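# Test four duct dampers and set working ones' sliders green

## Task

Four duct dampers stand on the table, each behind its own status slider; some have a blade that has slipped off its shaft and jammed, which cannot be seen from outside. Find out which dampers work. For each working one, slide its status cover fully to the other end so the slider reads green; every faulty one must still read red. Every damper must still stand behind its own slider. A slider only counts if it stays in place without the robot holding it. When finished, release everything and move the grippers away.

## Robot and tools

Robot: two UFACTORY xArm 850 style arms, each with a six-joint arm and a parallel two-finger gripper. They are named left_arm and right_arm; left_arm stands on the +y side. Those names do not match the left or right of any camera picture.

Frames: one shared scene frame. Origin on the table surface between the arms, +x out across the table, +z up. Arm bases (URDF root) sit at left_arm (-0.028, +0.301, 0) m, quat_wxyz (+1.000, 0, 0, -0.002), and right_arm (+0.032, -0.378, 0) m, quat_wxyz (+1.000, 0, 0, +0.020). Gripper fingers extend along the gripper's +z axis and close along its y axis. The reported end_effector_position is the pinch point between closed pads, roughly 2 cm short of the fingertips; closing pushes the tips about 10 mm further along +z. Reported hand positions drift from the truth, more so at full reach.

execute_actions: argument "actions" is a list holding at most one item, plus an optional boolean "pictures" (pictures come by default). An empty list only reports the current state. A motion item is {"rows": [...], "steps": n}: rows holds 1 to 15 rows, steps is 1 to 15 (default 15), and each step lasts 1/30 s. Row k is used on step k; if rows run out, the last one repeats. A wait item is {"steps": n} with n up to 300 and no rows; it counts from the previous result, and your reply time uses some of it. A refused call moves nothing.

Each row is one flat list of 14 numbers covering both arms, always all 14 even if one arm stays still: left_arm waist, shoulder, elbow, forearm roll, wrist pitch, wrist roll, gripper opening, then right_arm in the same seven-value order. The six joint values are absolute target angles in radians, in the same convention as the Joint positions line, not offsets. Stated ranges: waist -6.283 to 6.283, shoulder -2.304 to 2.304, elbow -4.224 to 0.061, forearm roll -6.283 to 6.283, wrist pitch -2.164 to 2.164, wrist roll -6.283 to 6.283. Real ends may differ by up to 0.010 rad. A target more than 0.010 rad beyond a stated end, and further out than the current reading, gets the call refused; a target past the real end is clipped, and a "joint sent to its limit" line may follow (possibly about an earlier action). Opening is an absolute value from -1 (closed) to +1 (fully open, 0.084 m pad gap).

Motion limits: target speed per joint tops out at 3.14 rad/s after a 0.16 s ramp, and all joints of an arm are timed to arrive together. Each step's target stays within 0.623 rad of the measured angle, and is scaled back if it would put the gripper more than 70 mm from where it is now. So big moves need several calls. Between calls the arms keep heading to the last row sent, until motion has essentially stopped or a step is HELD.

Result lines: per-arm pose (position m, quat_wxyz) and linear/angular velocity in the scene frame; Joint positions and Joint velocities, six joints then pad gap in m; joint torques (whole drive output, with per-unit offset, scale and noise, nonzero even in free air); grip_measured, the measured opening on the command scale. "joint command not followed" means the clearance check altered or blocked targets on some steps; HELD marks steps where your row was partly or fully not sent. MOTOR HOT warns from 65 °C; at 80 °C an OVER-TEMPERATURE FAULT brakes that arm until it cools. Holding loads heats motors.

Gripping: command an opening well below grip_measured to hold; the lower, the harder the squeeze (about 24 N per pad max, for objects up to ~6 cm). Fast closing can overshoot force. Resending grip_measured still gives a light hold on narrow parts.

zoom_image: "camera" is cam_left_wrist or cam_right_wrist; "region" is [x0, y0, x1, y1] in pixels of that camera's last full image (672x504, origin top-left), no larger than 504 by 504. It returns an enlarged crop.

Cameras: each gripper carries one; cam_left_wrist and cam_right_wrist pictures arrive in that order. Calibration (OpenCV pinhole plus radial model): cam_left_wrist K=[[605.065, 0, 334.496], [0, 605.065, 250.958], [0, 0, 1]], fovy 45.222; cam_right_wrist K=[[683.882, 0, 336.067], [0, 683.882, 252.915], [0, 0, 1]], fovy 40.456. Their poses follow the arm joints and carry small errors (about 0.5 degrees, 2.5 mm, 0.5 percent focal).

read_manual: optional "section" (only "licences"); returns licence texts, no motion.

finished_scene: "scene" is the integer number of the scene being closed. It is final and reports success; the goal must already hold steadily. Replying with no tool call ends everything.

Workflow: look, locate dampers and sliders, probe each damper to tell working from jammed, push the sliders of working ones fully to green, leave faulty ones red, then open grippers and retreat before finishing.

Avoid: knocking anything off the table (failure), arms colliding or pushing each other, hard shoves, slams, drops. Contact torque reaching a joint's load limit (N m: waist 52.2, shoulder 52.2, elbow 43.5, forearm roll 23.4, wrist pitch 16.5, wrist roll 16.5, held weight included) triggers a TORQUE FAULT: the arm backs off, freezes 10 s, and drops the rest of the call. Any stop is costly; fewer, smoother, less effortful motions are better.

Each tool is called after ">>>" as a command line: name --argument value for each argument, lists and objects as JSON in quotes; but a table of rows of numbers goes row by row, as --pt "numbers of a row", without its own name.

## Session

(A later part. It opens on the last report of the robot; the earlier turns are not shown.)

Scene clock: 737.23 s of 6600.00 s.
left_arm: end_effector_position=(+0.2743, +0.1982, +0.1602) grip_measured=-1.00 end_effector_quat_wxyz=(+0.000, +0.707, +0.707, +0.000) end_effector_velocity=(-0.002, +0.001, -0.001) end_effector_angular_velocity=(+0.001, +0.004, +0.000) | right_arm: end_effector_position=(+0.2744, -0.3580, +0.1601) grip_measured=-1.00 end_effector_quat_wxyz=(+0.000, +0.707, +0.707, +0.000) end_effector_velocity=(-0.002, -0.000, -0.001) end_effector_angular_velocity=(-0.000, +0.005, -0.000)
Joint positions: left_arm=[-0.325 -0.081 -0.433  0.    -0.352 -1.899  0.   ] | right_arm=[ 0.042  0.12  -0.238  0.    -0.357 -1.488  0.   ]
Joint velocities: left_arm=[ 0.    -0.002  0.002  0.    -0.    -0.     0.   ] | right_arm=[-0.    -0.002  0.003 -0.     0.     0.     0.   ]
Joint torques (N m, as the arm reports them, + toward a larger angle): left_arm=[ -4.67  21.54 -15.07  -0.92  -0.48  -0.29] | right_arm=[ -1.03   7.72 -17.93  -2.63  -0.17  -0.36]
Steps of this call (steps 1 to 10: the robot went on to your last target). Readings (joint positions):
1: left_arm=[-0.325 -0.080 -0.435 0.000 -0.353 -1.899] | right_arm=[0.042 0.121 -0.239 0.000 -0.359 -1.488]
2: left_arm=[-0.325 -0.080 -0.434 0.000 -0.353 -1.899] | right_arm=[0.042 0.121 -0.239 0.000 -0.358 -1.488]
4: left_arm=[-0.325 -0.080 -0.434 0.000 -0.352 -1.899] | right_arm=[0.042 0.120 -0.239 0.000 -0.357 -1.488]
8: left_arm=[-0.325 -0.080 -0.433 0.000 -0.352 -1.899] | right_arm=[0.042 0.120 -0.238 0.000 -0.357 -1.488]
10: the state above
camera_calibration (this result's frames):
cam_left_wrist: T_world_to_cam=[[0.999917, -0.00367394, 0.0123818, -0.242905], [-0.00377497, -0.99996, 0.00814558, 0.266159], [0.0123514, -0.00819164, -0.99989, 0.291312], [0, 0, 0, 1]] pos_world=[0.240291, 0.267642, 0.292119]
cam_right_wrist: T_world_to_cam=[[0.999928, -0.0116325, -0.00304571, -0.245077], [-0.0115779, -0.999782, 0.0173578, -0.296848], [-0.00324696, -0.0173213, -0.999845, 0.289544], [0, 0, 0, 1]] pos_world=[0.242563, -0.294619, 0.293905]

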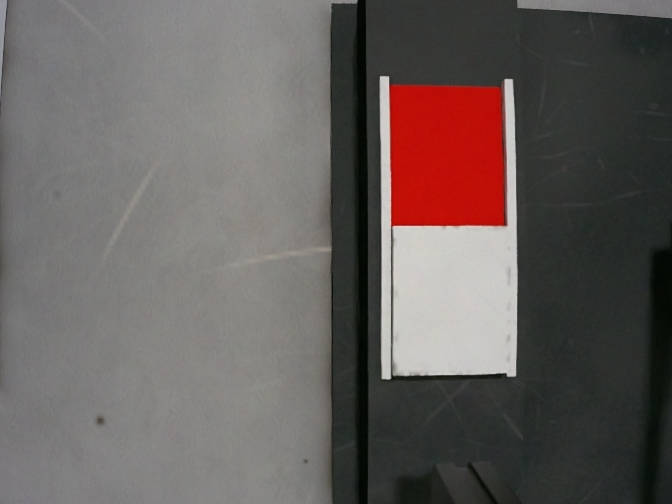

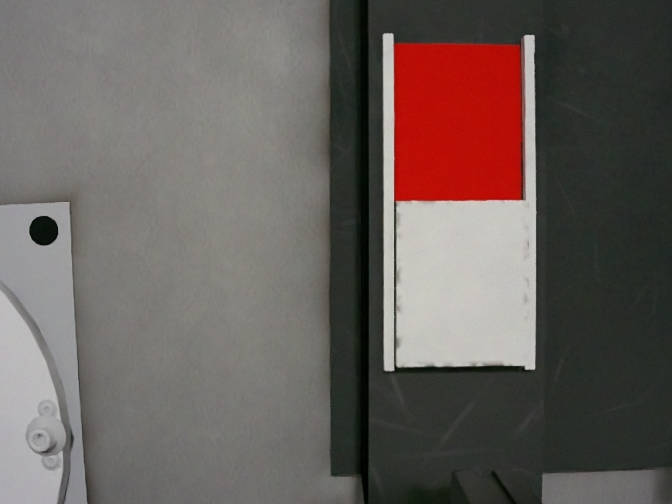

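>>> execute_actions --actions '[{"rows": [[-0.3187,-0.2490,-0.4413,0,-0.1923,-1.8935,-1,0.0405,-0.0986,-0.2447,0,-0.1461,-1.4903,-1]], "steps": 12}]' --pictures false

>>> execute_actions --actions '[{"rows": [[-0.3127,-0.2480,-0.4399,0,-0.1919,-1.8875,-1,0.0481,-0.0992,-0.2454,0,-0.1462,-1.4827,-1],[-0.3067,-0.2470,-0.4384,0,-0.1915,-1.8815,-1,0.0558,-0.0997,-0.2461,0,-0.1463,-1.4750,-1],[-0.3007,-0.2459,-0.4370,0,-0.1910,-1.8755,-1,0.0634,-0.1003,-0.2467,0,-0.1464,-1.4674,-1],[-0.2947,-0.2449,-0.4356,0,-0.1906,-1.8695,-1,0.0711,-0.1009,-0.2474,0,-0.1466,-1.4597,-1],[-0.2887,-0.2439,-0.4341,0,-0.1902,-1.8635,-1,0.0787,-0.1015,-0.2481,0,-0.1467,-1.4521,-1],[-0.2827,-0.2429,-0.4327,0,-0.1898,-1.8575,-1,0.0863,-0.1020,-0.2488,0,-0.1468,-1.4445,-1],[-0.2767,-0.2419,-0.4313,0,-0.1894,-1.8515,-1,0.0940,-0.1026,-0.2495,0,-0.1469,-1.4368,-1],[-0.2707,-0.2408,-0.4298,0,-0.1889,-1.8455,-1,0.1016,-0.1032,-0.2501,0,-0.1470,-1.4292,-1]], "steps": 15}]'

Scene clock: 857.63 s of 6600.00 s.
left_arm: end_effector_position=(+0.2803, +0.1982, +0.1087) grip_measured=-1.00 end_effector_quat_wxyz=(+0.000, +0.707, +0.707, +0.000) end_effector_velocity=(+0.006, -0.002, -0.001) end_effector_angular_velocity=(-0.005, -0.015, -0.000) | right_arm: end_effector_position=(+0.2802, -0.3580, +0.1085) grip_measured=-1.00 end_effector_quat_wxyz=(+0.000, +0.707, +0.707, +0.000) end_effector_velocity=(+0.008, +0.001, -0.002) end_effector_angular_velocity=(+0.002, -0.023, +0.000)
Joint positions: left_arm=[-0.319 -0.247 -0.441 -0.    -0.193 -1.894  0.   ] | right_arm=[ 0.041 -0.096 -0.245 -0.    -0.148 -1.49   0.   ]
Joint velocities: left_arm=[ 0.001 -0.006 -0.006  0.     0.015  0.001  0.   ] | right_arm=[ 0.    -0.016 -0.006  0.     0.032  0.     0.   ]
Joint torques (N m, as the arm reports them, + toward a larger angle): left_arm=[ -3.87  25.54 -12.62  -0.79  -0.54  -0.28] | right_arm=[  0.08   7.86 -13.95  -1.65  -0.6   -0.07]
Steps of this call (steps 1 to 15: the robot went on to your last target; steps 16 to 90: nothing new was sent; then 117.00 s passed at rest; steps 91 to 102: all 12 steps of this action). Readings (joint positions):
91: left_arm=[-0.325 -0.081 -0.433 -0.000 -0.352 -1.899] | right_arm=[0.042 0.120 -0.237 -0.000 -0.357 -1.488]
92: left_arm=[-0.325 -0.085 -0.433 -0.000 -0.347 -1.899] | right_arm=[0.042 0.116 -0.238 -0.000 -0.352 -1.488]
94: left_arm=[-0.323 -0.132 -0.437 0.000 -0.298 -1.897] | right_arm=[0.042 0.066 -0.240 0.000 -0.301 -1.489]
98: left_arm=[-0.319 -0.241 -0.439 -0.000 -0.204 -1.894] | right_arm=[0.041 -0.082 -0.243 -0.000 -0.167 -1.490]
102: the state above

Scene clock: 858.13 s of 6600.00 s.
left_arm: end_effector_position=(+0.2805, +0.2142, +0.1081) grip_measured=-1.00 end_effector_quat_wxyz=(+0.000, +0.707, +0.707, +0.000) end_effector_velocity=(-0.000, +0.001, -0.000) end_effector_angular_velocity=(+0.000, +0.000, -0.001) | right_arm: end_effector_position=(+0.2806, -0.3427, +0.1080) grip_measured=-1.00 end_effector_quat_wxyz=(-0.000, +0.707, +0.707, -0.000) end_effector_velocity=(-0.000, +0.001, -0.000) end_effector_angular_velocity=(-0.000, +0.001, -0.002)
Joint positions: left_arm=[-0.271 -0.241 -0.43  -0.    -0.189 -1.846  0.   ] | right_arm=[ 0.101 -0.103 -0.25  -0.    -0.147 -1.43   0.   ]
Joint velocities: left_arm=[ 0.002 -0.     0.     0.     0.001  0.003  0.   ] | right_arm=[ 0.003 -0.001 -0.     0.    -0.     0.005  0.   ]
Joint torques (N m, as the arm reports them, + toward a larger angle): left_arm=[ -4.5   25.14 -12.66  -1.12  -0.45  -0.27] | right_arm=[  0.18  15.58 -15.75  -4.03  -0.23  -0.17]
Steps of this call (steps 1 to 15: all 15 steps of this action). Readings (joint positions):
1: left_arm=[-0.319 -0.247 -0.441 0.000 -0.193 -1.893] | right_arm=[0.041 -0.097 -0.245 -0.000 -0.147 -1.490]
2: left_arm=[-0.317 -0.247 -0.441 0.000 -0.193 -1.891] | right_arm=[0.043 -0.097 -0.245 -0.000 -0.147 -1.488]
4: left_arm=[-0.308 -0.246 -0.439 0.000 -0.192 -1.883] | right_arm=[0.053 -0.098 -0.246 -0.000 -0.147 -1.477]
8: left_arm=[-0.285 -0.243 -0.433 -0.000 -0.190 -1.860] | right_arm=[0.083 -0.101 -0.248 -0.000 -0.147 -1.448]
15: the state above
camera_calibration (this result's frames):
cam_left_wrist: T_world_to_cam=[[0.99992, -0.00367779, 0.0120956, -0.248372], [-0.00377519, -0.999961, 0.00803916, 0.282666], [0.0120656, -0.00808418, -0.999895, 0.239324], [0, 0, 0, 1]] pos_world=[0.246531, 0.283676, 0.240031]
cam_right_wrist: T_world_to_cam=[[0.999926, -0.011626, -0.00351821, -0.251181], [-0.0115631, -0.999782, 0.0174079, -0.280614], [-0.00371983, -0.0173659, -0.999842, 0.237815], [0, 0, 0, 1]] pos_world=[0.248802, -0.279343, 0.241779]

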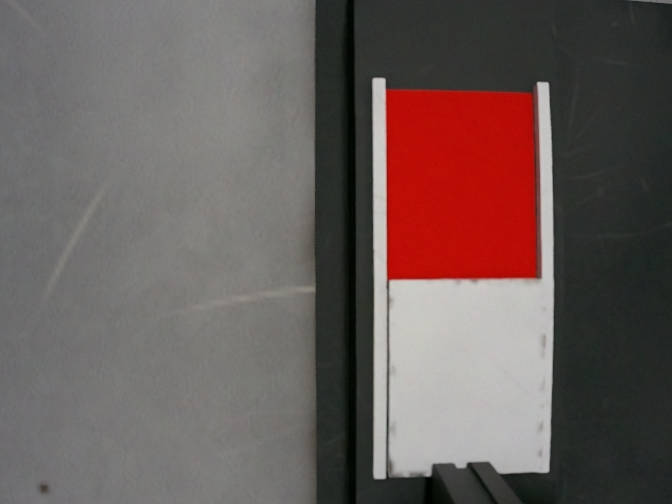

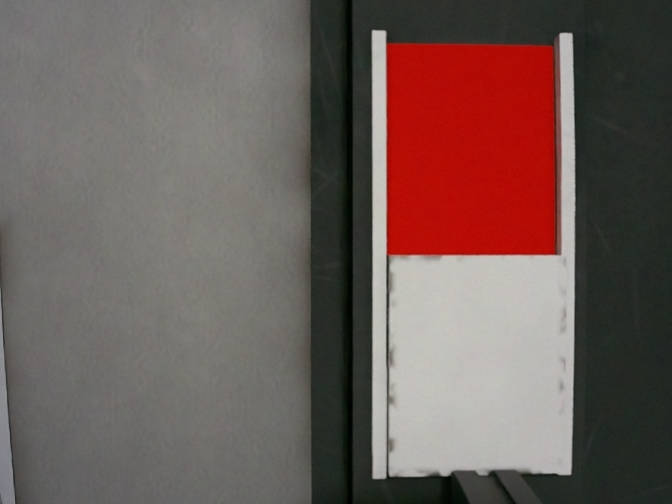

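>>> zoom_image --camera "cam_left_wrist" --region '[360, 420, 580, 504]'

>>> zoom_image --camera "cam_right_wrist" --region '[360, 420, 600, 504]'

Region (360, 420, 580, 504) of cam_left_wrist's 672x504 image, scaled by 2.291, with more detail than that image has; it fills the top 192 rows of this view, and the rest is white.

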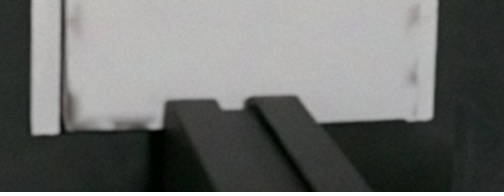

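Region (360, 420, 600, 504) of cam_right_wrist's 672x504 image, scaled by 2.100, with more detail than that image has; it fills the top 176 rows of this view, and the rest is white.

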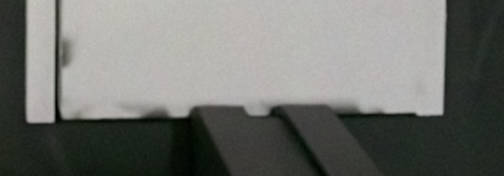

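>>> execute_actions --actions '[{"rows": [[-0.3127,-0.2480,-0.4399,0,-0.1919,-1.8875,-1,0.0481,-0.0992,-0.2454,0,-0.1462,-1.4827,-1],[-0.3127,-0.2480,-0.4399,0,-0.1919,-1.8875,-1,0.0481,-0.0992,-0.2454,0,-0.1462,-1.4827,-1],[-0.3127,-0.2480,-0.4399,0,-0.1919,-1.8875,-1,0.0481,-0.0992,-0.2454,0,-0.1462,-1.4827,-1],[-0.3127,-0.2480,-0.4399,0,-0.1919,-1.8875,-1,0.0481,-0.0992,-0.2454,0,-0.1462,-1.4827,-1],[-0.3127,-0.2480,-0.4399,0,-0.1919,-1.8875,-1,0.0481,-0.0992,-0.2454,0,-0.1462,-1.4827,-1],[-0.3127,-0.2480,-0.4399,0,-0.1919,-1.8875,-1,0.0481,-0.0992,-0.2454,0,-0.1462,-1.4827,-1],[-0.3127,-0.2670,-0.4406,0,-0.1735,-1.8875,-1,0.0481,-0.1240,-0.2463,0,-0.1222,-1.4827,-1]], "steps": 13}]' --pictures false

>>> execute_actions --actions '[{"rows": [[-0.3067,-0.2660,-0.4391,0,-0.1731,-1.8815,-1,0.0558,-0.1246,-0.2470,0,-0.1224,-1.4750,-1],[-0.3007,-0.2650,-0.4377,0,-0.1726,-1.8755,-1,0.0634,-0.1251,-0.2476,0,-0.1225,-1.4674,-1],[-0.2947,-0.2641,-0.4363,0,-0.1722,-1.8695,-1,0.0711,-0.1257,-0.2483,0,-0.1227,-1.4597,-1],[-0.2887,-0.2631,-0.4348,0,-0.1717,-1.8635,-1,0.0787,-0.1262,-0.2490,0,-0.1228,-1.4521,-1],[-0.2827,-0.2621,-0.4334,0,-0.1713,-1.8575,-1,0.0863,-0.1268,-0.2497,0,-0.1229,-1.4445,-1],[-0.2767,-0.2611,-0.4320,0,-0.1708,-1.8515,-1,0.0940,-0.1273,-0.2504,0,-0.1231,-1.4368,-1],[-0.2707,-0.2601,-0.4305,0,-0.1704,-1.8455,-1,0.1016,-0.1279,-0.2510,0,-0.1232,-1.4292,-1]], "steps": 14}]'

Scene clock: 976.67 s of 6600.00 s.
left_arm: end_effector_position=(+0.2800, +0.2004, +0.1020) grip_measured=-1.00 end_effector_quat_wxyz=(-0.000, +0.707, +0.707, -0.000) end_effector_velocity=(+0.005, -0.002, -0.000) end_effector_angular_velocity=(-0.004, -0.012, +0.001) | right_arm: end_effector_position=(+0.2802, -0.3560, +0.1021) grip_measured=-1.00 end_effector_quat_wxyz=(-0.000, +0.707, +0.707, -0.000) end_effector_velocity=(+0.003, -0.000, -0.002) end_effector_angular_velocity=(+0.001, -0.010, +0.000)
Joint positions: left_arm=[-0.312 -0.267 -0.44  -0.    -0.174 -1.887  0.   ] | right_arm=[ 0.048 -0.123 -0.246 -0.    -0.123 -1.483  0.   ]
Joint velocities: left_arm=[-0.001 -0.004 -0.006 -0.     0.011 -0.002  0.   ] | right_arm=[-0.002 -0.011 -0.003  0.     0.018 -0.002  0.   ]
Joint torques (N m, as the arm reports them, + toward a larger angle): left_arm=[ -4.66  26.53 -12.79  -1.29  -0.38  -0.29] | right_arm=[ -0.01  10.35 -13.95  -2.49  -0.28  -0.12]
Steps of this call (steps 1 to 15: the robot went on to your last target; steps 16 to 90: nothing new was sent; then 115.10 s passed at rest; steps 91 to 103: all 13 steps of this action). Readings (joint positions):
91: left_arm=[-0.271 -0.241 -0.430 0.000 -0.189 -1.846] | right_arm=[0.101 -0.103 -0.250 0.000 -0.147 -1.429]
92: left_arm=[-0.275 -0.241 -0.431 0.000 -0.189 -1.851] | right_arm=[0.097 -0.103 -0.250 0.000 -0.147 -1.434]
94: left_arm=[-0.300 -0.246 -0.437 0.000 -0.191 -1.875] | right_arm=[0.066 -0.101 -0.247 0.000 -0.146 -1.464]
98: left_arm=[-0.312 -0.251 -0.440 0.000 -0.188 -1.886] | right_arm=[0.049 -0.103 -0.246 -0.000 -0.141 -1.481]
103: the state above

Scene clock: 977.13 s of 6600.00 s.
left_arm: end_effector_position=(+0.2805, +0.2142, +0.1020) grip_measured=-1.00 end_effector_quat_wxyz=(+0.000, +0.707, +0.707, +0.000) end_effector_velocity=(+0.000, +0.001, +0.000) end_effector_angular_velocity=(-0.000, -0.000, -0.001) | right_arm: end_effector_position=(+0.2806, -0.3427, +0.1020) grip_measured=-1.00 end_effector_quat_wxyz=(+0.000, +0.707, +0.707, -0.000) end_effector_velocity=(+0.000, +0.001, -0.000) end_effector_angular_velocity=(+0.000, +0.000, -0.001)
Joint positions: left_arm=[-0.271 -0.26  -0.431 -0.    -0.17  -1.846  0.   ] | right_arm=[ 0.101 -0.128 -0.251 -0.    -0.123 -1.43   0.   ]
Joint velocities: left_arm=[ 0.002  0.     0.    -0.    -0.     0.003  0.   ] | right_arm=[ 0.003 -0.001 -0.     0.     0.     0.004  0.   ]
Joint torques (N m, as the arm reports them, + toward a larger angle): left_arm=[ -2.94  25.54 -12.15  -1.12  -0.5   -0.27] | right_arm=[  2.24  15.91 -14.    -2.69  -0.43   0.08]
Steps of this call (steps 1 to 14: all 14 steps of this action). Readings (joint positions):
1: left_arm=[-0.312 -0.267 -0.440 -0.000 -0.174 -1.887] | right_arm=[0.048 -0.124 -0.246 -0.000 -0.123 -1.482]
2: left_arm=[-0.311 -0.267 -0.440 0.000 -0.174 -1.885] | right_arm=[0.050 -0.124 -0.246 0.000 -0.123 -1.480]
4: left_arm=[-0.302 -0.265 -0.438 0.000 -0.173 -1.877] | right_arm=[0.061 -0.125 -0.247 0.000 -0.123 -1.469]
8: left_arm=[-0.279 -0.261 -0.433 -0.000 -0.171 -1.854] | right_arm=[0.090 -0.127 -0.250 0.000 -0.123 -1.441]
14: the state above
camera_calibration (this result's frames):
cam_left_wrist: T_world_to_cam=[[0.999923, -0.00367024, 0.0118961, -0.248211], [-0.00376539, -0.999961, 0.00798601, 0.282736], [0.0118663, -0.00803018, -0.999897, 0.233315], [0, 0, 0, 1]] pos_world=[0.246488, 0.283688, 0.233986]
cam_right_wrist: T_world_to_cam=[[0.999926, -0.0116366, -0.00348159, -0.251238], [-0.0115743, -0.999782, 0.0174037, -0.280503], [-0.00368335, -0.0173621, -0.999842, 0.231791], [0, 0, 0, 1]] pos_world=[0.248826, -0.279341, 0.235762]

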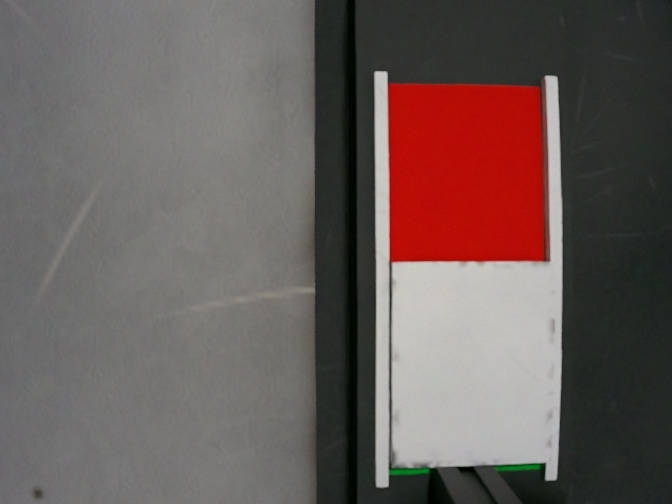

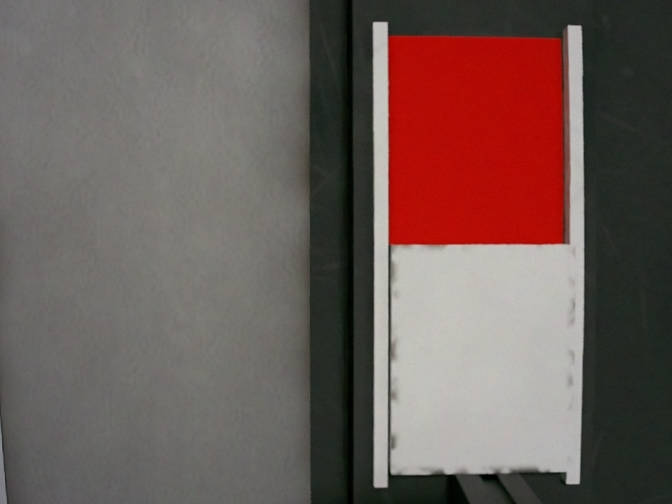

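>>> execute_actions --actions '[]'

Scene clock: 1010.60 s of 6600.00 s.
left_arm: end_effector_position=(+0.2805, +0.2143, +0.1020) grip_measured=-1.00 end_effector_quat_wxyz=(+0.000, +0.707, +0.707, -0.000) end_effector_velocity=(-0.001, +0.000, -0.000) end_effector_angular_velocity=(+0.000, +0.001, -0.000) | right_arm: end_effector_position=(+0.2806, -0.3426, +0.1020) grip_measured=-1.00 end_effector_quat_wxyz=(-0.000, +0.707, +0.707, -0.000) end_effector_velocity=(+0.000, +0.000, +0.000) end_effector_angular_velocity=(+0.000, -0.001, -0.000)
Joint positions: left_arm=[-0.271 -0.26  -0.431  0.    -0.17  -1.845  0.   ] | right_arm=[ 0.102 -0.128 -0.251  0.    -0.123 -1.429  0.   ]
Joint velocities: left_arm=[-0.     0.     0.001 -0.    -0.     0.     0.   ] | right_arm=[ 0.     0.001  0.    -0.    -0.     0.     0.   ]
Joint torques (N m, as the arm reports them, + toward a larger angle): left_arm=[ -3.46  25.25 -12.32  -0.93  -0.53  -0.28] | right_arm=[ -0.34  11.18 -13.54  -2.23  -0.64  -0.32]
Steps of this call (steps 1 to 15: the robot went on to your last target; steps 16 to 90: nothing new was sent; then 30.47 s passed at rest). Readings (joint positions):
1: left_arm=[-0.271 -0.260 -0.431 -0.000 -0.170 -1.846] | right_arm=[0.101 -0.128 -0.251 -0.000 -0.123 -1.429]
2: left_arm=[-0.271 -0.260 -0.431 -0.000 -0.170 -1.846] | right_arm=[0.101 -0.128 -0.251 -0.000 -0.123 -1.429]
4: left_arm=[-0.271 -0.260 -0.431 -0.000 -0.170 -1.846] | right_arm=[0.101 -0.128 -0.251 -0.000 -0.123 -1.429]
8: left_arm=[-0.271 -0.260 -0.431 -0.000 -0.170 -1.846] | right_arm=[0.102 -0.128 -0.251 -0.000 -0.123 -1.429]
90: the state above
All arms were judged still, so your last target was given up. Only a new action makes them travel on or press farther. Fingers that are still opening or closing keep moving.
camera_calibration (this result's frames):
cam_left_wrist: T_world_to_cam=[[0.999923, -0.00363098, 0.0118677, -0.248204], [-0.00372578, -0.999961, 0.00797509, 0.282844], [0.0118383, -0.0080187, -0.999898, 0.233305], [0, 0, 0, 1]] pos_world=[0.246476, 0.283803, 0.233971]
cam_right_wrist: T_world_to_cam=[[0.999926, -0.011585, -0.00357551, -0.251168], [-0.011521, -0.999782, 0.0174166, -0.280417], [-0.0037765, -0.0173741, -0.999842, 0.231796], [0, 0, 0, 1]] pos_world=[0.248794, -0.279238, 0.235745]

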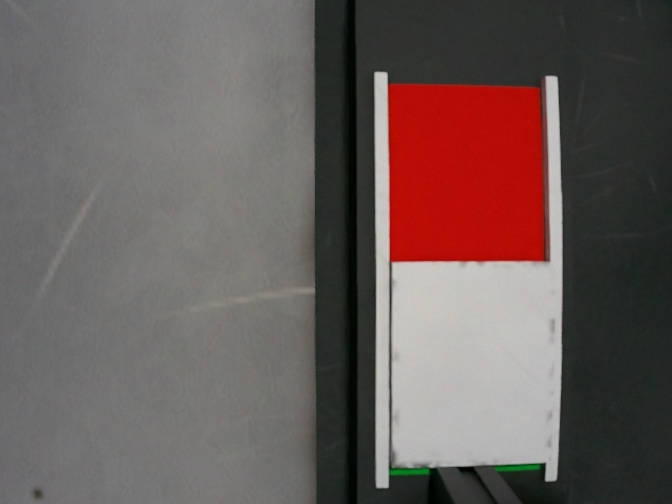

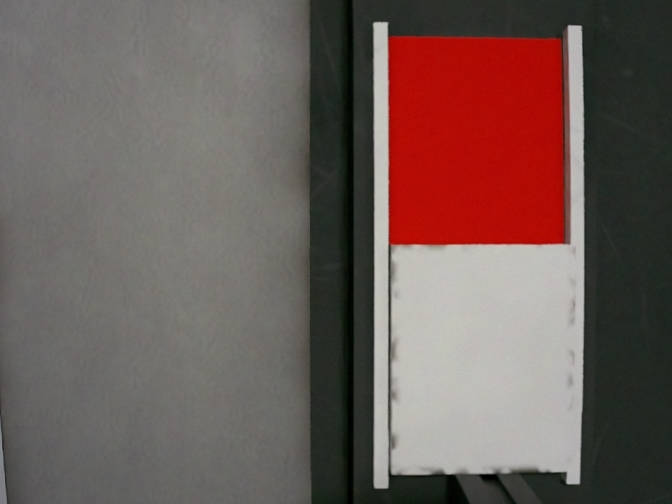

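>>> execute_actions --actions '[{"rows": [[-0.2647,-0.2591,-0.4291,0,-0.1699,-1.8395,-1,0.1093,-0.1284,-0.2517,0,-0.1234,-1.4215,-1],[-0.2587,-0.2581,-0.4277,0,-0.1694,-1.8335,-1,0.1169,-0.1290,-0.2524,0,-0.1235,-1.4139,-1],[-0.2527,-0.2571,-0.4262,0,-0.1690,-1.8275,-1,0.1246,-0.1295,-0.2531,0,-0.1237,-1.4062,-1],[-0.2467,-0.2562,-0.4248,0,-0.1685,-1.8215,-1,0.1322,-0.1300,-0.2537,0,-0.1238,-1.3986,-1],[-0.2407,-0.2552,-0.4234,0,-0.1681,-1.8155,-1,0.1399,-0.1306,-0.2544,0,-0.1240,-1.3909,-1],[-0.2347,-0.2542,-0.4219,0,-0.1676,-1.8095,-1,0.1475,-0.1311,-0.2551,0,-0.1241,-1.3833,-1],[-0.2287,-0.2532,-0.4205,0,-0.1672,-1.8035,-1,0.1551,-0.1317,-0.2558,0,-0.1242,-1.3757,-1],[-0.2224,-0.2525,-0.4195,0,-0.1669,-1.7972,-1,0.1627,-0.1327,-0.2571,0,-0.1245,-1.3681,-1],[-0.2162,-0.2518,-0.4185,0,-0.1666,-1.7910,-1,0.1702,-0.1337,-0.2583,0,-0.1247,-1.3606,-1],[-0.2099,-0.2512,-0.4175,0,-0.1663,-1.7847,-1,0.1778,-0.1347,-0.2596,0,-0.1250,-1.3530,-1],[-0.2037,-0.2505,-0.4166,0,-0.1660,-1.7785,-1,0.1854,-0.1357,-0.2609,0,-0.1252,-1.3454,-1],[-0.1974,-0.2498,-0.4156,0,-0.1657,-1.7722,-1,0.1929,-0.1367,-0.2621,0,-0.1255,-1.3379,-1],[-0.1912,-0.2491,-0.4146,0,-0.1654,-1.7660,-1,0.2005,-0.1377,-0.2634,0,-0.1257,-1.3303,-1],[-0.1849,-0.2484,-0.4136,0,-0.1651,-1.7597,-1,0.2080,-0.1387,-0.2646,0,-0.1260,-1.3228,-1],[-0.1786,-0.2478,-0.4126,0,-0.1648,-1.7534,-1,0.2156,-0.1397,-0.2659,0,-0.1263,-1.3152,-1]], "steps": 15}]' --pictures false

>>> execute_actions --actions '[{"rows": [[-0.1724,-0.2471,-0.4116,0,-0.1645,-1.7472,-1,0.2232,-0.1407,-0.2672,0,-0.1265,-1.3076,-1],[-0.1661,-0.2464,-0.4106,0,-0.1642,-1.7409,-1,0.2307,-0.1417,-0.2684,0,-0.1268,-1.3001,-1],[-0.1599,-0.2457,-0.4097,0,-0.1639,-1.7347,-1,0.2383,-0.1427,-0.2697,0,-0.1270,-1.2925,-1],[-0.1536,-0.2451,-0.4087,0,-0.1636,-1.7284,-1,0.2459,-0.1437,-0.2710,0,-0.1273,-1.2849,-1],[-0.1474,-0.2444,-0.4077,0,-0.1633,-1.7222,-1,0.2534,-0.1447,-0.2722,0,-0.1275,-1.2774,-1],[-0.1411,-0.2437,-0.4067,0,-0.1630,-1.7159,-1,0.2610,-0.1457,-0.2735,0,-0.1278,-1.2697,-1]], "steps": 15}]'

Scene clock: 1044.23 s of 6600.00 s.
left_arm: end_effector_position=(+0.2804, +0.2393, +0.1020) grip_measured=-1.00 end_effector_quat_wxyz=(-0.000, +0.707, +0.707, -0.000) end_effector_velocity=(-0.001, +0.060, -0.000) end_effector_angular_velocity=(+0.001, +0.002, +0.000) | right_arm: end_effector_position=(+0.2804, -0.3182, +0.1019) grip_measured=-1.00 end_effector_quat_wxyz=(-0.000, +0.707, +0.707, -0.000) end_effector_velocity=(+0.001, +0.059, -0.000) end_effector_angular_velocity=(-0.000, -0.000, +0.000)
Joint positions: left_arm=[-0.194 -0.249 -0.415 -0.    -0.166 -1.769  0.   ] | right_arm=[ 0.196 -0.137 -0.263 -0.    -0.126 -1.334  0.   ]
Joint velocities: left_arm=[0.187 0.02  0.031 0.    0.008 0.186 0.   ] | right_arm=[ 0.225 -0.03  -0.037  0.    -0.007  0.225  0.   ]
Joint torques (N m, as the arm reports them, + toward a larger angle): left_arm=[ -1.57  25.37 -12.27  -0.96  -0.58  -0.38] | right_arm=[  1.82  15.43 -14.74  -1.74  -0.09  -0.31]
Steps of this call (steps 1 to 90: nothing new was sent; then 30.13 s passed at rest; steps 91 to 105: all 15 steps of this action). Readings (joint positions):
91: left_arm=[-0.271 -0.260 -0.430 0.000 -0.170 -1.845] | right_arm=[0.102 -0.128 -0.251 -0.000 -0.123 -1.429]
92: left_arm=[-0.269 -0.260 -0.430 0.000 -0.170 -1.843] | right_arm=[0.104 -0.128 -0.251 -0.000 -0.123 -1.427]
94: left_arm=[-0.260 -0.258 -0.428 0.000 -0.170 -1.835] | right_arm=[0.114 -0.129 -0.252 -0.000 -0.123 -1.416]
98: left_arm=[-0.237 -0.255 -0.423 0.000 -0.168 -1.812] | right_arm=[0.144 -0.131 -0.255 -0.000 -0.124 -1.387]
105: the state above

Scene clock: 1044.73 s of 6600.00 s.
left_arm: end_effector_position=(+0.2801, +0.2562, +0.1020) grip_measured=-1.00 end_effector_quat_wxyz=(+0.000, +0.707, +0.707, +0.000) end_effector_velocity=(-0.000, +0.000, -0.000) end_effector_angular_velocity=(+0.000, +0.001, +0.001) | right_arm: end_effector_position=(+0.2803, -0.3011, +0.1020) grip_measured=-1.00 end_effector_quat_wxyz=(+0.000, +0.707, +0.707, +0.000) end_effector_velocity=(-0.000, +0.000, -0.000) end_effector_angular_velocity=(-0.000, +0.001, -0.000)
Joint positions: left_arm=[-0.141 -0.244 -0.407  0.    -0.163 -1.716  0.   ] | right_arm=[ 0.261 -0.146 -0.274  0.    -0.128 -1.27   0.   ]
Joint velocities: left_arm=[ 0.001 -0.    -0.     0.    -0.001  0.     0.   ] | right_arm=[ 0.002 -0.    -0.     0.    -0.001  0.002  0.   ]
Joint torques (N m, as the arm reports them, + toward a larger angle): left_arm=[ -4.02  24.8  -11.87  -1.16  -0.71  -0.31] | right_arm=[  1.75  12.26 -13.36  -3.23  -0.15  -0.6 ]
Steps of this call (steps 1 to 15: all 15 steps of this action). Readings (joint positions):
1: left_arm=[-0.188 -0.249 -0.414 -0.000 -0.165 -1.763] | right_arm=[0.204 -0.138 -0.264 -0.000 -0.126 -1.327]
2: left_arm=[-0.182 -0.248 -0.413 -0.000 -0.165 -1.757] | right_arm=[0.212 -0.139 -0.265 -0.000 -0.126 -1.319]
4: left_arm=[-0.169 -0.247 -0.411 -0.000 -0.164 -1.744] | right_arm=[0.227 -0.141 -0.268 -0.000 -0.127 -1.304]
8: left_arm=[-0.146 -0.244 -0.408 0.000 -0.163 -1.721] | right_arm=[0.255 -0.145 -0.273 0.000 -0.127 -1.276]
15: the state above
camera_calibration (this result's frames):
cam_left_wrist: T_world_to_cam=[[0.999922, -0.00377172, 0.0119235, -0.247662], [-0.00386705, -0.999961, 0.00798271, 0.324687], [0.0118929, -0.0080282, -0.999897, 0.233609], [0, 0, 0, 1]] pos_world=[0.24612, 0.325616, 0.233946]
cam_right_wrist: T_world_to_cam=[[0.999924, -0.0118436, -0.0032808, -0.250531], [-0.011785, -0.99978, 0.0173388, -0.238831], [-0.00348543, -0.0172988, -0.999844, 0.232476], [0, 0, 0, 1]] pos_world=[0.248507, -0.237724, 0.235759]

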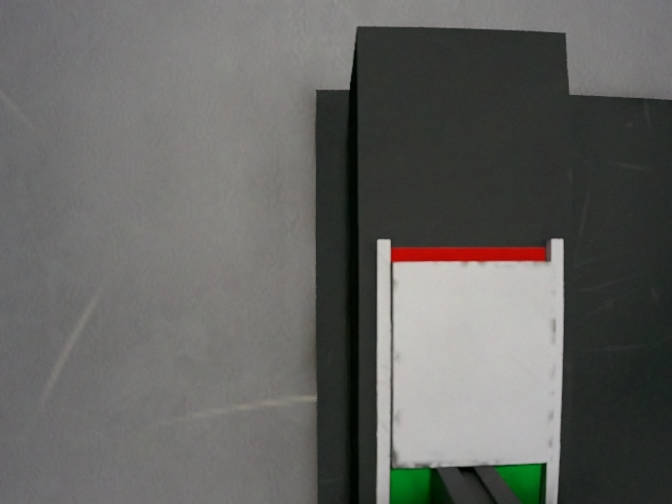

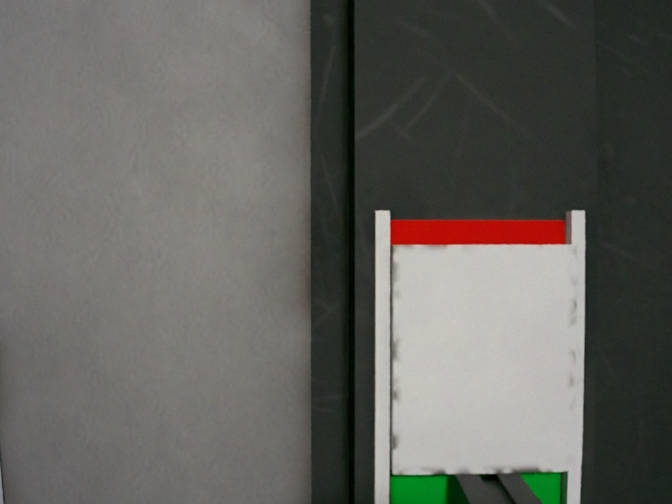

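>>> execute_actions --actions '[{"rows": [[-0.1395,-0.2435,-0.4065,0,-0.1630,-1.7143,-1,0.2638,-0.1461,-0.2741,0,-0.1279,-1.2670,-1],[-0.1379,-0.2434,-0.4063,0,-0.1629,-1.7127,-1,0.2666,-0.1466,-0.2746,0,-0.1280,-1.2642,-1],[-0.1363,-0.2432,-0.4061,0,-0.1629,-1.7111,-1,0.2693,-0.1470,-0.2752,0,-0.1281,-1.2615,-1],[-0.1347,-0.2431,-0.4059,0,-0.1628,-1.7095,-1,0.2721,-0.1475,-0.2757,0,-0.1282,-1.2587,-1],[-0.1332,-0.2429,-0.4057,0,-0.1628,-1.7080,-1,0.2749,-0.1479,-0.2763,0,-0.1282,-1.2559,-1],[-0.1316,-0.2428,-0.4055,0,-0.1627,-1.7064,-1,0.2777,-0.1484,-0.2769,0,-0.1283,-1.2531,-1],[-0.1300,-0.2426,-0.4053,0,-0.1627,-1.7048,-1,0.2804,-0.1488,-0.2774,0,-0.1284,-1.2504,-1],[-0.1284,-0.2425,-0.4051,0,-0.1626,-1.7032,-1,0.2832,-0.1493,-0.2780,0,-0.1285,-1.2476,-1]], "steps": 15}]'

Scene clock: 1061.77 s of 6600.00 s.
left_arm: end_effector_position=(+0.2800, +0.2601, +0.1020) grip_measured=-1.00 end_effector_quat_wxyz=(+0.000, +0.707, +0.707, +0.000) end_effector_velocity=(-0.000, +0.001, +0.000) end_effector_angular_velocity=(+0.000, +0.002, -0.002) | right_arm: end_effector_position=(+0.2801, -0.2952, +0.1019) grip_measured=-1.00 end_effector_quat_wxyz=(-0.000, +0.707, +0.707, -0.000) end_effector_velocity=(-0.000, +0.000, -0.000) end_effector_angular_velocity=(-0.000, +0.000, -0.001)
Joint positions: left_arm=[-0.129 -0.243 -0.405 -0.    -0.163 -1.703  0.   ] | right_arm=[ 0.283 -0.149 -0.278 -0.    -0.129 -1.248  0.   ]
Joint velocities: left_arm=[ 0.001  0.    -0.     0.    -0.002  0.003  0.   ] | right_arm=[ 0.002 -0.001 -0.     0.     0.     0.002  0.   ]
Joint torques (N m, as the arm reports them, + toward a larger angle): left_arm=[ -0.14  23.76 -11.76  -0.39  -0.77  -0.26] | right_arm=[  5.04  12.93 -14.61  -2.28   0.39  -0.39]
Steps of this call (steps 1 to 15: the robot went on to your last target; steps 16 to 90: nothing new was sent; then 13.53 s passed at rest; steps 91 to 105: all 15 steps of this action). Readings (joint positions):
91: left_arm=[-0.141 -0.244 -0.407 -0.000 -0.163 -1.716] | right_arm=[0.261 -0.146 -0.274 -0.000 -0.128 -1.270]
92: left_arm=[-0.141 -0.244 -0.407 -0.000 -0.163 -1.715] | right_arm=[0.262 -0.146 -0.274 -0.000 -0.128 -1.269]
94: left_arm=[-0.138 -0.243 -0.406 0.000 -0.163 -1.713] | right_arm=[0.266 -0.146 -0.274 -0.000 -0.128 -1.265]
98: left_arm=[-0.132 -0.243 -0.406 -0.000 -0.163 -1.707] | right_arm=[0.277 -0.148 -0.277 -0.000 -0.128 -1.254]
105: the state above
camera_calibration (this result's frames):
cam_left_wrist: T_world_to_cam=[[0.999921, -0.00388255, 0.0119918, -0.247569], [-0.0039789, -0.99996, 0.0080215, 0.328621], [0.0119602, -0.00806857, -0.999896, 0.233668], [0, 0, 0, 1]] pos_world=[0.246062, 0.329532, 0.233977]
cam_right_wrist: T_world_to_cam=[[0.999921, -0.01204, -0.00363861, -0.250269], [-0.0119746, -0.999776, 0.0174781, -0.232876], [-0.00384823, -0.0174331, -0.999841, 0.232588], [0, 0, 0, 1]] pos_world=[0.248355, -0.231783, 0.235711]

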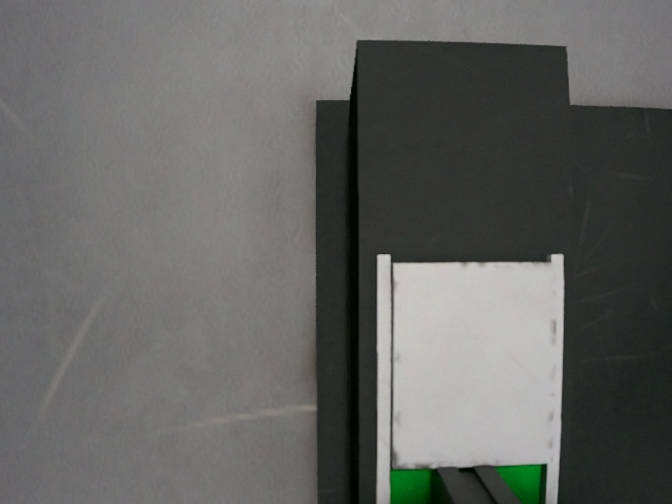

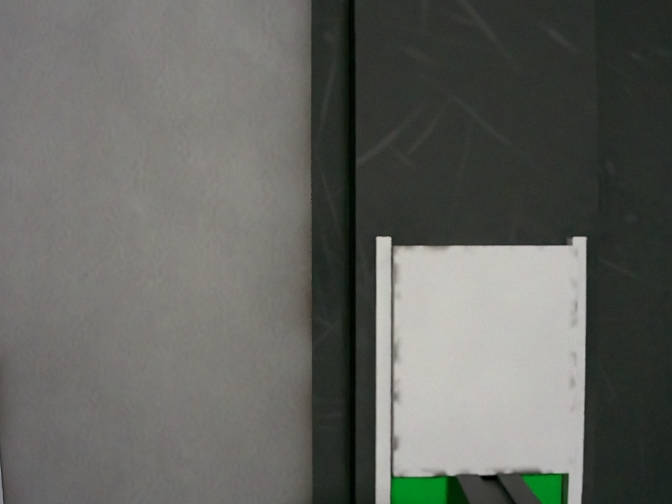

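>>> execute_actions --actions '[{"rows": [[-0.1411,-0.2437,-0.4067,0,-0.1630,-1.7159,-1,0.2610,-0.1457,-0.2735,0,-0.1278,-1.2697,-1],[-0.1536,-0.2451,-0.4087,0,-0.1636,-1.7284,-1,0.2459,-0.1437,-0.2710,0,-0.1273,-1.2849,-1],[-0.1536,-0.2451,-0.4087,0,-0.1636,-1.7284,-1,0.2459,-0.1437,-0.2710,0,-0.1273,-1.2849,-1],[-0.1536,-0.2451,-0.4087,0,-0.1636,-1.7284,-1,0.2459,-0.1437,-0.2710,0,-0.1273,-1.2849,-1],[-0.1536,-0.2451,-0.4087,0,-0.1636,-1.7284,-1,0.2459,-0.1437,-0.2710,0,-0.1273,-1.2849,-1],[-0.1536,-0.2451,-0.4087,0,-0.1636,-1.7284,-1,0.2459,-0.1437,-0.2710,0,-0.1273,-1.2849,-1],[-0.3247,-0.0808,-0.4326,0,-0.3517,-1.8995,-1,0.0425,0.1197,-0.2373,0,-0.3570,-1.4883,-1]], "steps": 15}]' --pictures false

>>> execute_actions --actions '[{"rows": [[-0.3306,0.0535,-0.6471,0,-0.7006,-1.9054,-1,0.0397,0.2827,-0.4558,0,-0.7385,-1.4911,-1]], "steps": 15}]' --pictures false

>>> execute_actions --actions '[{"steps": 10}]'

Scene clock: 1081.70 s of 6600.00 s.
left_arm: end_effector_position=(+0.2765, +0.1996, +0.1589) grip_measured=-1.00 end_effector_quat_wxyz=(+0.002, +0.708, +0.706, +0.001) end_effector_velocity=(-0.041, -0.027, +0.025) end_effector_angular_velocity=(+0.027, +0.084, +0.029) | right_arm: end_effector_position=(+0.2768, -0.3548, +0.1573) grip_measured=-1.00 end_effector_quat_wxyz=(+0.001, +0.708, +0.706, +0.002) end_effector_velocity=(-0.036, -0.063, +0.060) end_effector_angular_velocity=(-0.005, +0.043, +0.019)
Joint positions: left_arm=[-0.318 -0.085 -0.433  0.    -0.343 -1.891  0.   ] | right_arm=[ 0.054  0.105 -0.24   0.    -0.341 -1.474  0.   ]
Joint velocities: left_arm=[-0.12   0.091  0.013 -0.001 -0.166 -0.148  0.   ] | right_arm=[-0.243  0.309  0.055 -0.    -0.297 -0.261  0.   ]
Joint torques (N m, as the arm reports them, + toward a larger angle): left_arm=[  2.02  11.47 -13.7   -0.75  -0.22  -0.1 ] | right_arm=[ 10.18  -8.18 -17.93  -1.38   0.61   0.09]
Steps of this call (steps 1 to 15: the robot went on to your last target; steps 16 to 90: nothing new was sent; then 16.43 s passed at rest; steps 91 to 105: all 15 steps of this action). Readings (joint positions):
91: left_arm=[-0.129 -0.243 -0.405 0.000 -0.163 -1.703] | right_arm=[0.283 -0.149 -0.278 0.000 -0.129 -1.248]
92: left_arm=[-0.131 -0.243 -0.405 0.000 -0.163 -1.707] | right_arm=[0.279 -0.149 -0.277 0.000 -0.128 -1.252]
94: left_arm=[-0.145 -0.244 -0.407 0.000 -0.164 -1.721] | right_arm=[0.259 -0.145 -0.274 0.000 -0.127 -1.273]
98: left_arm=[-0.156 -0.242 -0.409 0.000 -0.169 -1.733] | right_arm=[0.244 -0.140 -0.271 0.000 -0.131 -1.288]
105: the state above

Scene clock: 1082.20 s of 6600.00 s.
left_arm: end_effector_position=(+0.3197, +0.1805, +0.2787) grip_measured=-1.00 end_effector_quat_wxyz=(-0.000, +0.707, +0.707, -0.000) end_effector_velocity=(-0.010, +0.003, -0.001) end_effector_angular_velocity=(+0.013, +0.039, +0.000) | right_arm: end_effector_position=(+0.3199, -0.3550, +0.2787) grip_measured=-1.00 end_effector_quat_wxyz=(-0.000, +0.707, +0.707, -0.000) end_effector_velocity=(-0.010, -0.001, +0.003) end_effector_angular_velocity=(-0.004, +0.038, +0.000)
Joint positions: left_arm=[-0.33   0.052 -0.645 -0.    -0.698 -1.905  0.   ] | right_arm=[ 0.04   0.281 -0.454 -0.    -0.736 -1.491  0.   ]
Joint velocities: left_arm=[-0.001 -0.001  0.001 -0.001 -0.04  -0.001  0.   ] | right_arm=[-0.002  0.008 -0.003 -0.001 -0.049 -0.001  0.   ]
Joint torques (N m, as the arm reports them, + toward a larger angle): left_arm=[ -4.12  21.22 -18.94  -0.81  -0.37  -0.25] | right_arm=[  0.41   8.66 -24.07  -2.65  -0.27   0.  ]
Steps of this call (steps 1 to 15: all 15 steps of this action). Readings (joint positions):
1: left_arm=[-0.321 -0.083 -0.433 0.000 -0.347 -1.895] | right_arm=[0.049 0.112 -0.239 -0.000 -0.348 -1.481]
2: left_arm=[-0.322 -0.081 -0.435 -0.000 -0.354 -1.897] | right_arm=[0.046 0.117 -0.241 -0.000 -0.358 -1.483]
4: left_arm=[-0.324 -0.063 -0.463 -0.000 -0.409 -1.899] | right_arm=[0.046 0.139 -0.269 -0.000 -0.414 -1.485]
8: left_arm=[-0.327 0.007 -0.575 0.000 -0.581 -1.902] | right_arm=[0.043 0.223 -0.380 0.000 -0.601 -1.488]
15: the state above

Scene clock: 1082.53 s of 6600.00 s.
left_arm: end_effector_position=(+0.3200, +0.1803, +0.2798) grip_measured=-1.00 end_effector_quat_wxyz=(-0.000, +0.707, +0.707, -0.000) end_effector_velocity=(+0.001, -0.000, +0.002) end_effector_angular_velocity=(-0.001, -0.003, +0.001) | right_arm: end_effector_position=(+0.3200, -0.3550, +0.2798) grip_measured=-1.00 end_effector_quat_wxyz=(-0.000, +0.707, +0.707, -0.000) end_effector_velocity=(+0.001, -0.000, +0.002) end_effector_angular_velocity=(+0.000, -0.004, -0.001)
Joint positions: left_arm=[-0.331  0.053 -0.647 -0.    -0.7   -1.905  0.   ] | right_arm=[ 0.04   0.282 -0.455 -0.    -0.738 -1.491  0.   ]
Joint velocities: left_arm=[-0.     0.002 -0.002 -0.    -0.001 -0.001  0.   ] | right_arm=[-0.     0.002 -0.002  0.    -0.     0.     0.   ]
Joint torques (N m, as the arm reports them, + toward a larger angle): left_arm=[ -4.61  20.18 -18.78  -0.6   -0.44  -0.23] | right_arm=[ -0.04   5.4  -24.38  -2.29   0.28  -0.31]
Steps of this call (steps 1 to 10: the robot went on to your last target). Readings (joint positions):
1: left_arm=[-0.330 0.052 -0.645 -0.000 -0.699 -1.905] | right_arm=[0.040 0.281 -0.454 -0.000 -0.737 -1.491]
2: left_arm=[-0.330 0.052 -0.645 -0.000 -0.700 -1.905] | right_arm=[0.040 0.282 -0.454 -0.000 -0.737 -1.491]
4: left_arm=[-0.331 0.053 -0.646 -0.000 -0.700 -1.905] | right_arm=[0.040 0.282 -0.455 -0.000 -0.738 -1.491]
8: left_arm=[-0.331 0.053 -0.647 -0.000 -0.700 -1.905] | right_arm=[0.040 0.282 -0.455 -0.000 -0.738 -1.491]
10: the state above
camera_calibration (this result's frames):
cam_left_wrist: T_world_to_cam=[[0.999928, -0.00362087, 0.0114038, -0.289817], [-0.00371018, -0.999963, 0.00781981, 0.247587], [0.011375, -0.00786156, -0.999904, 0.410441], [0, 0, 0, 1]] pos_world=[0.286046, 0.249755, 0.411771]
cam_right_wrist: T_world_to_cam=[[0.999925, -0.0115752, -0.00393417, -0.29002], [-0.0115049, -0.999782, 0.0174463, -0.295506], [-0.00413526, -0.0173998, -0.99984, 0.409626], [0, 0, 0, 1]] pos_world=[0.288292, -0.291671, 0.413575]

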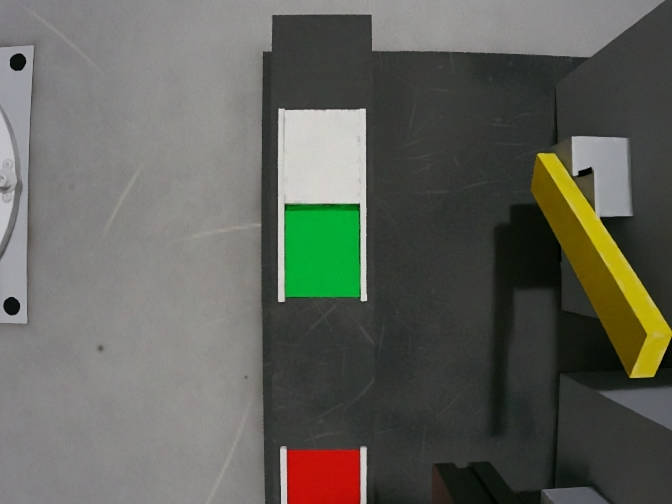

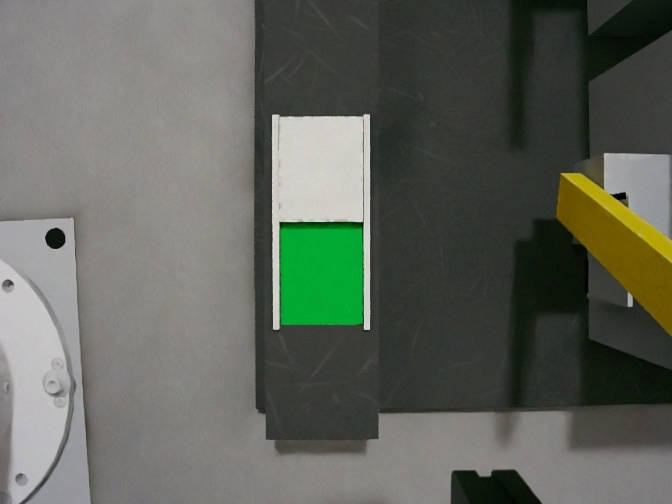

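>>> finished_scene --scene 1

The scene is finished: the task was done.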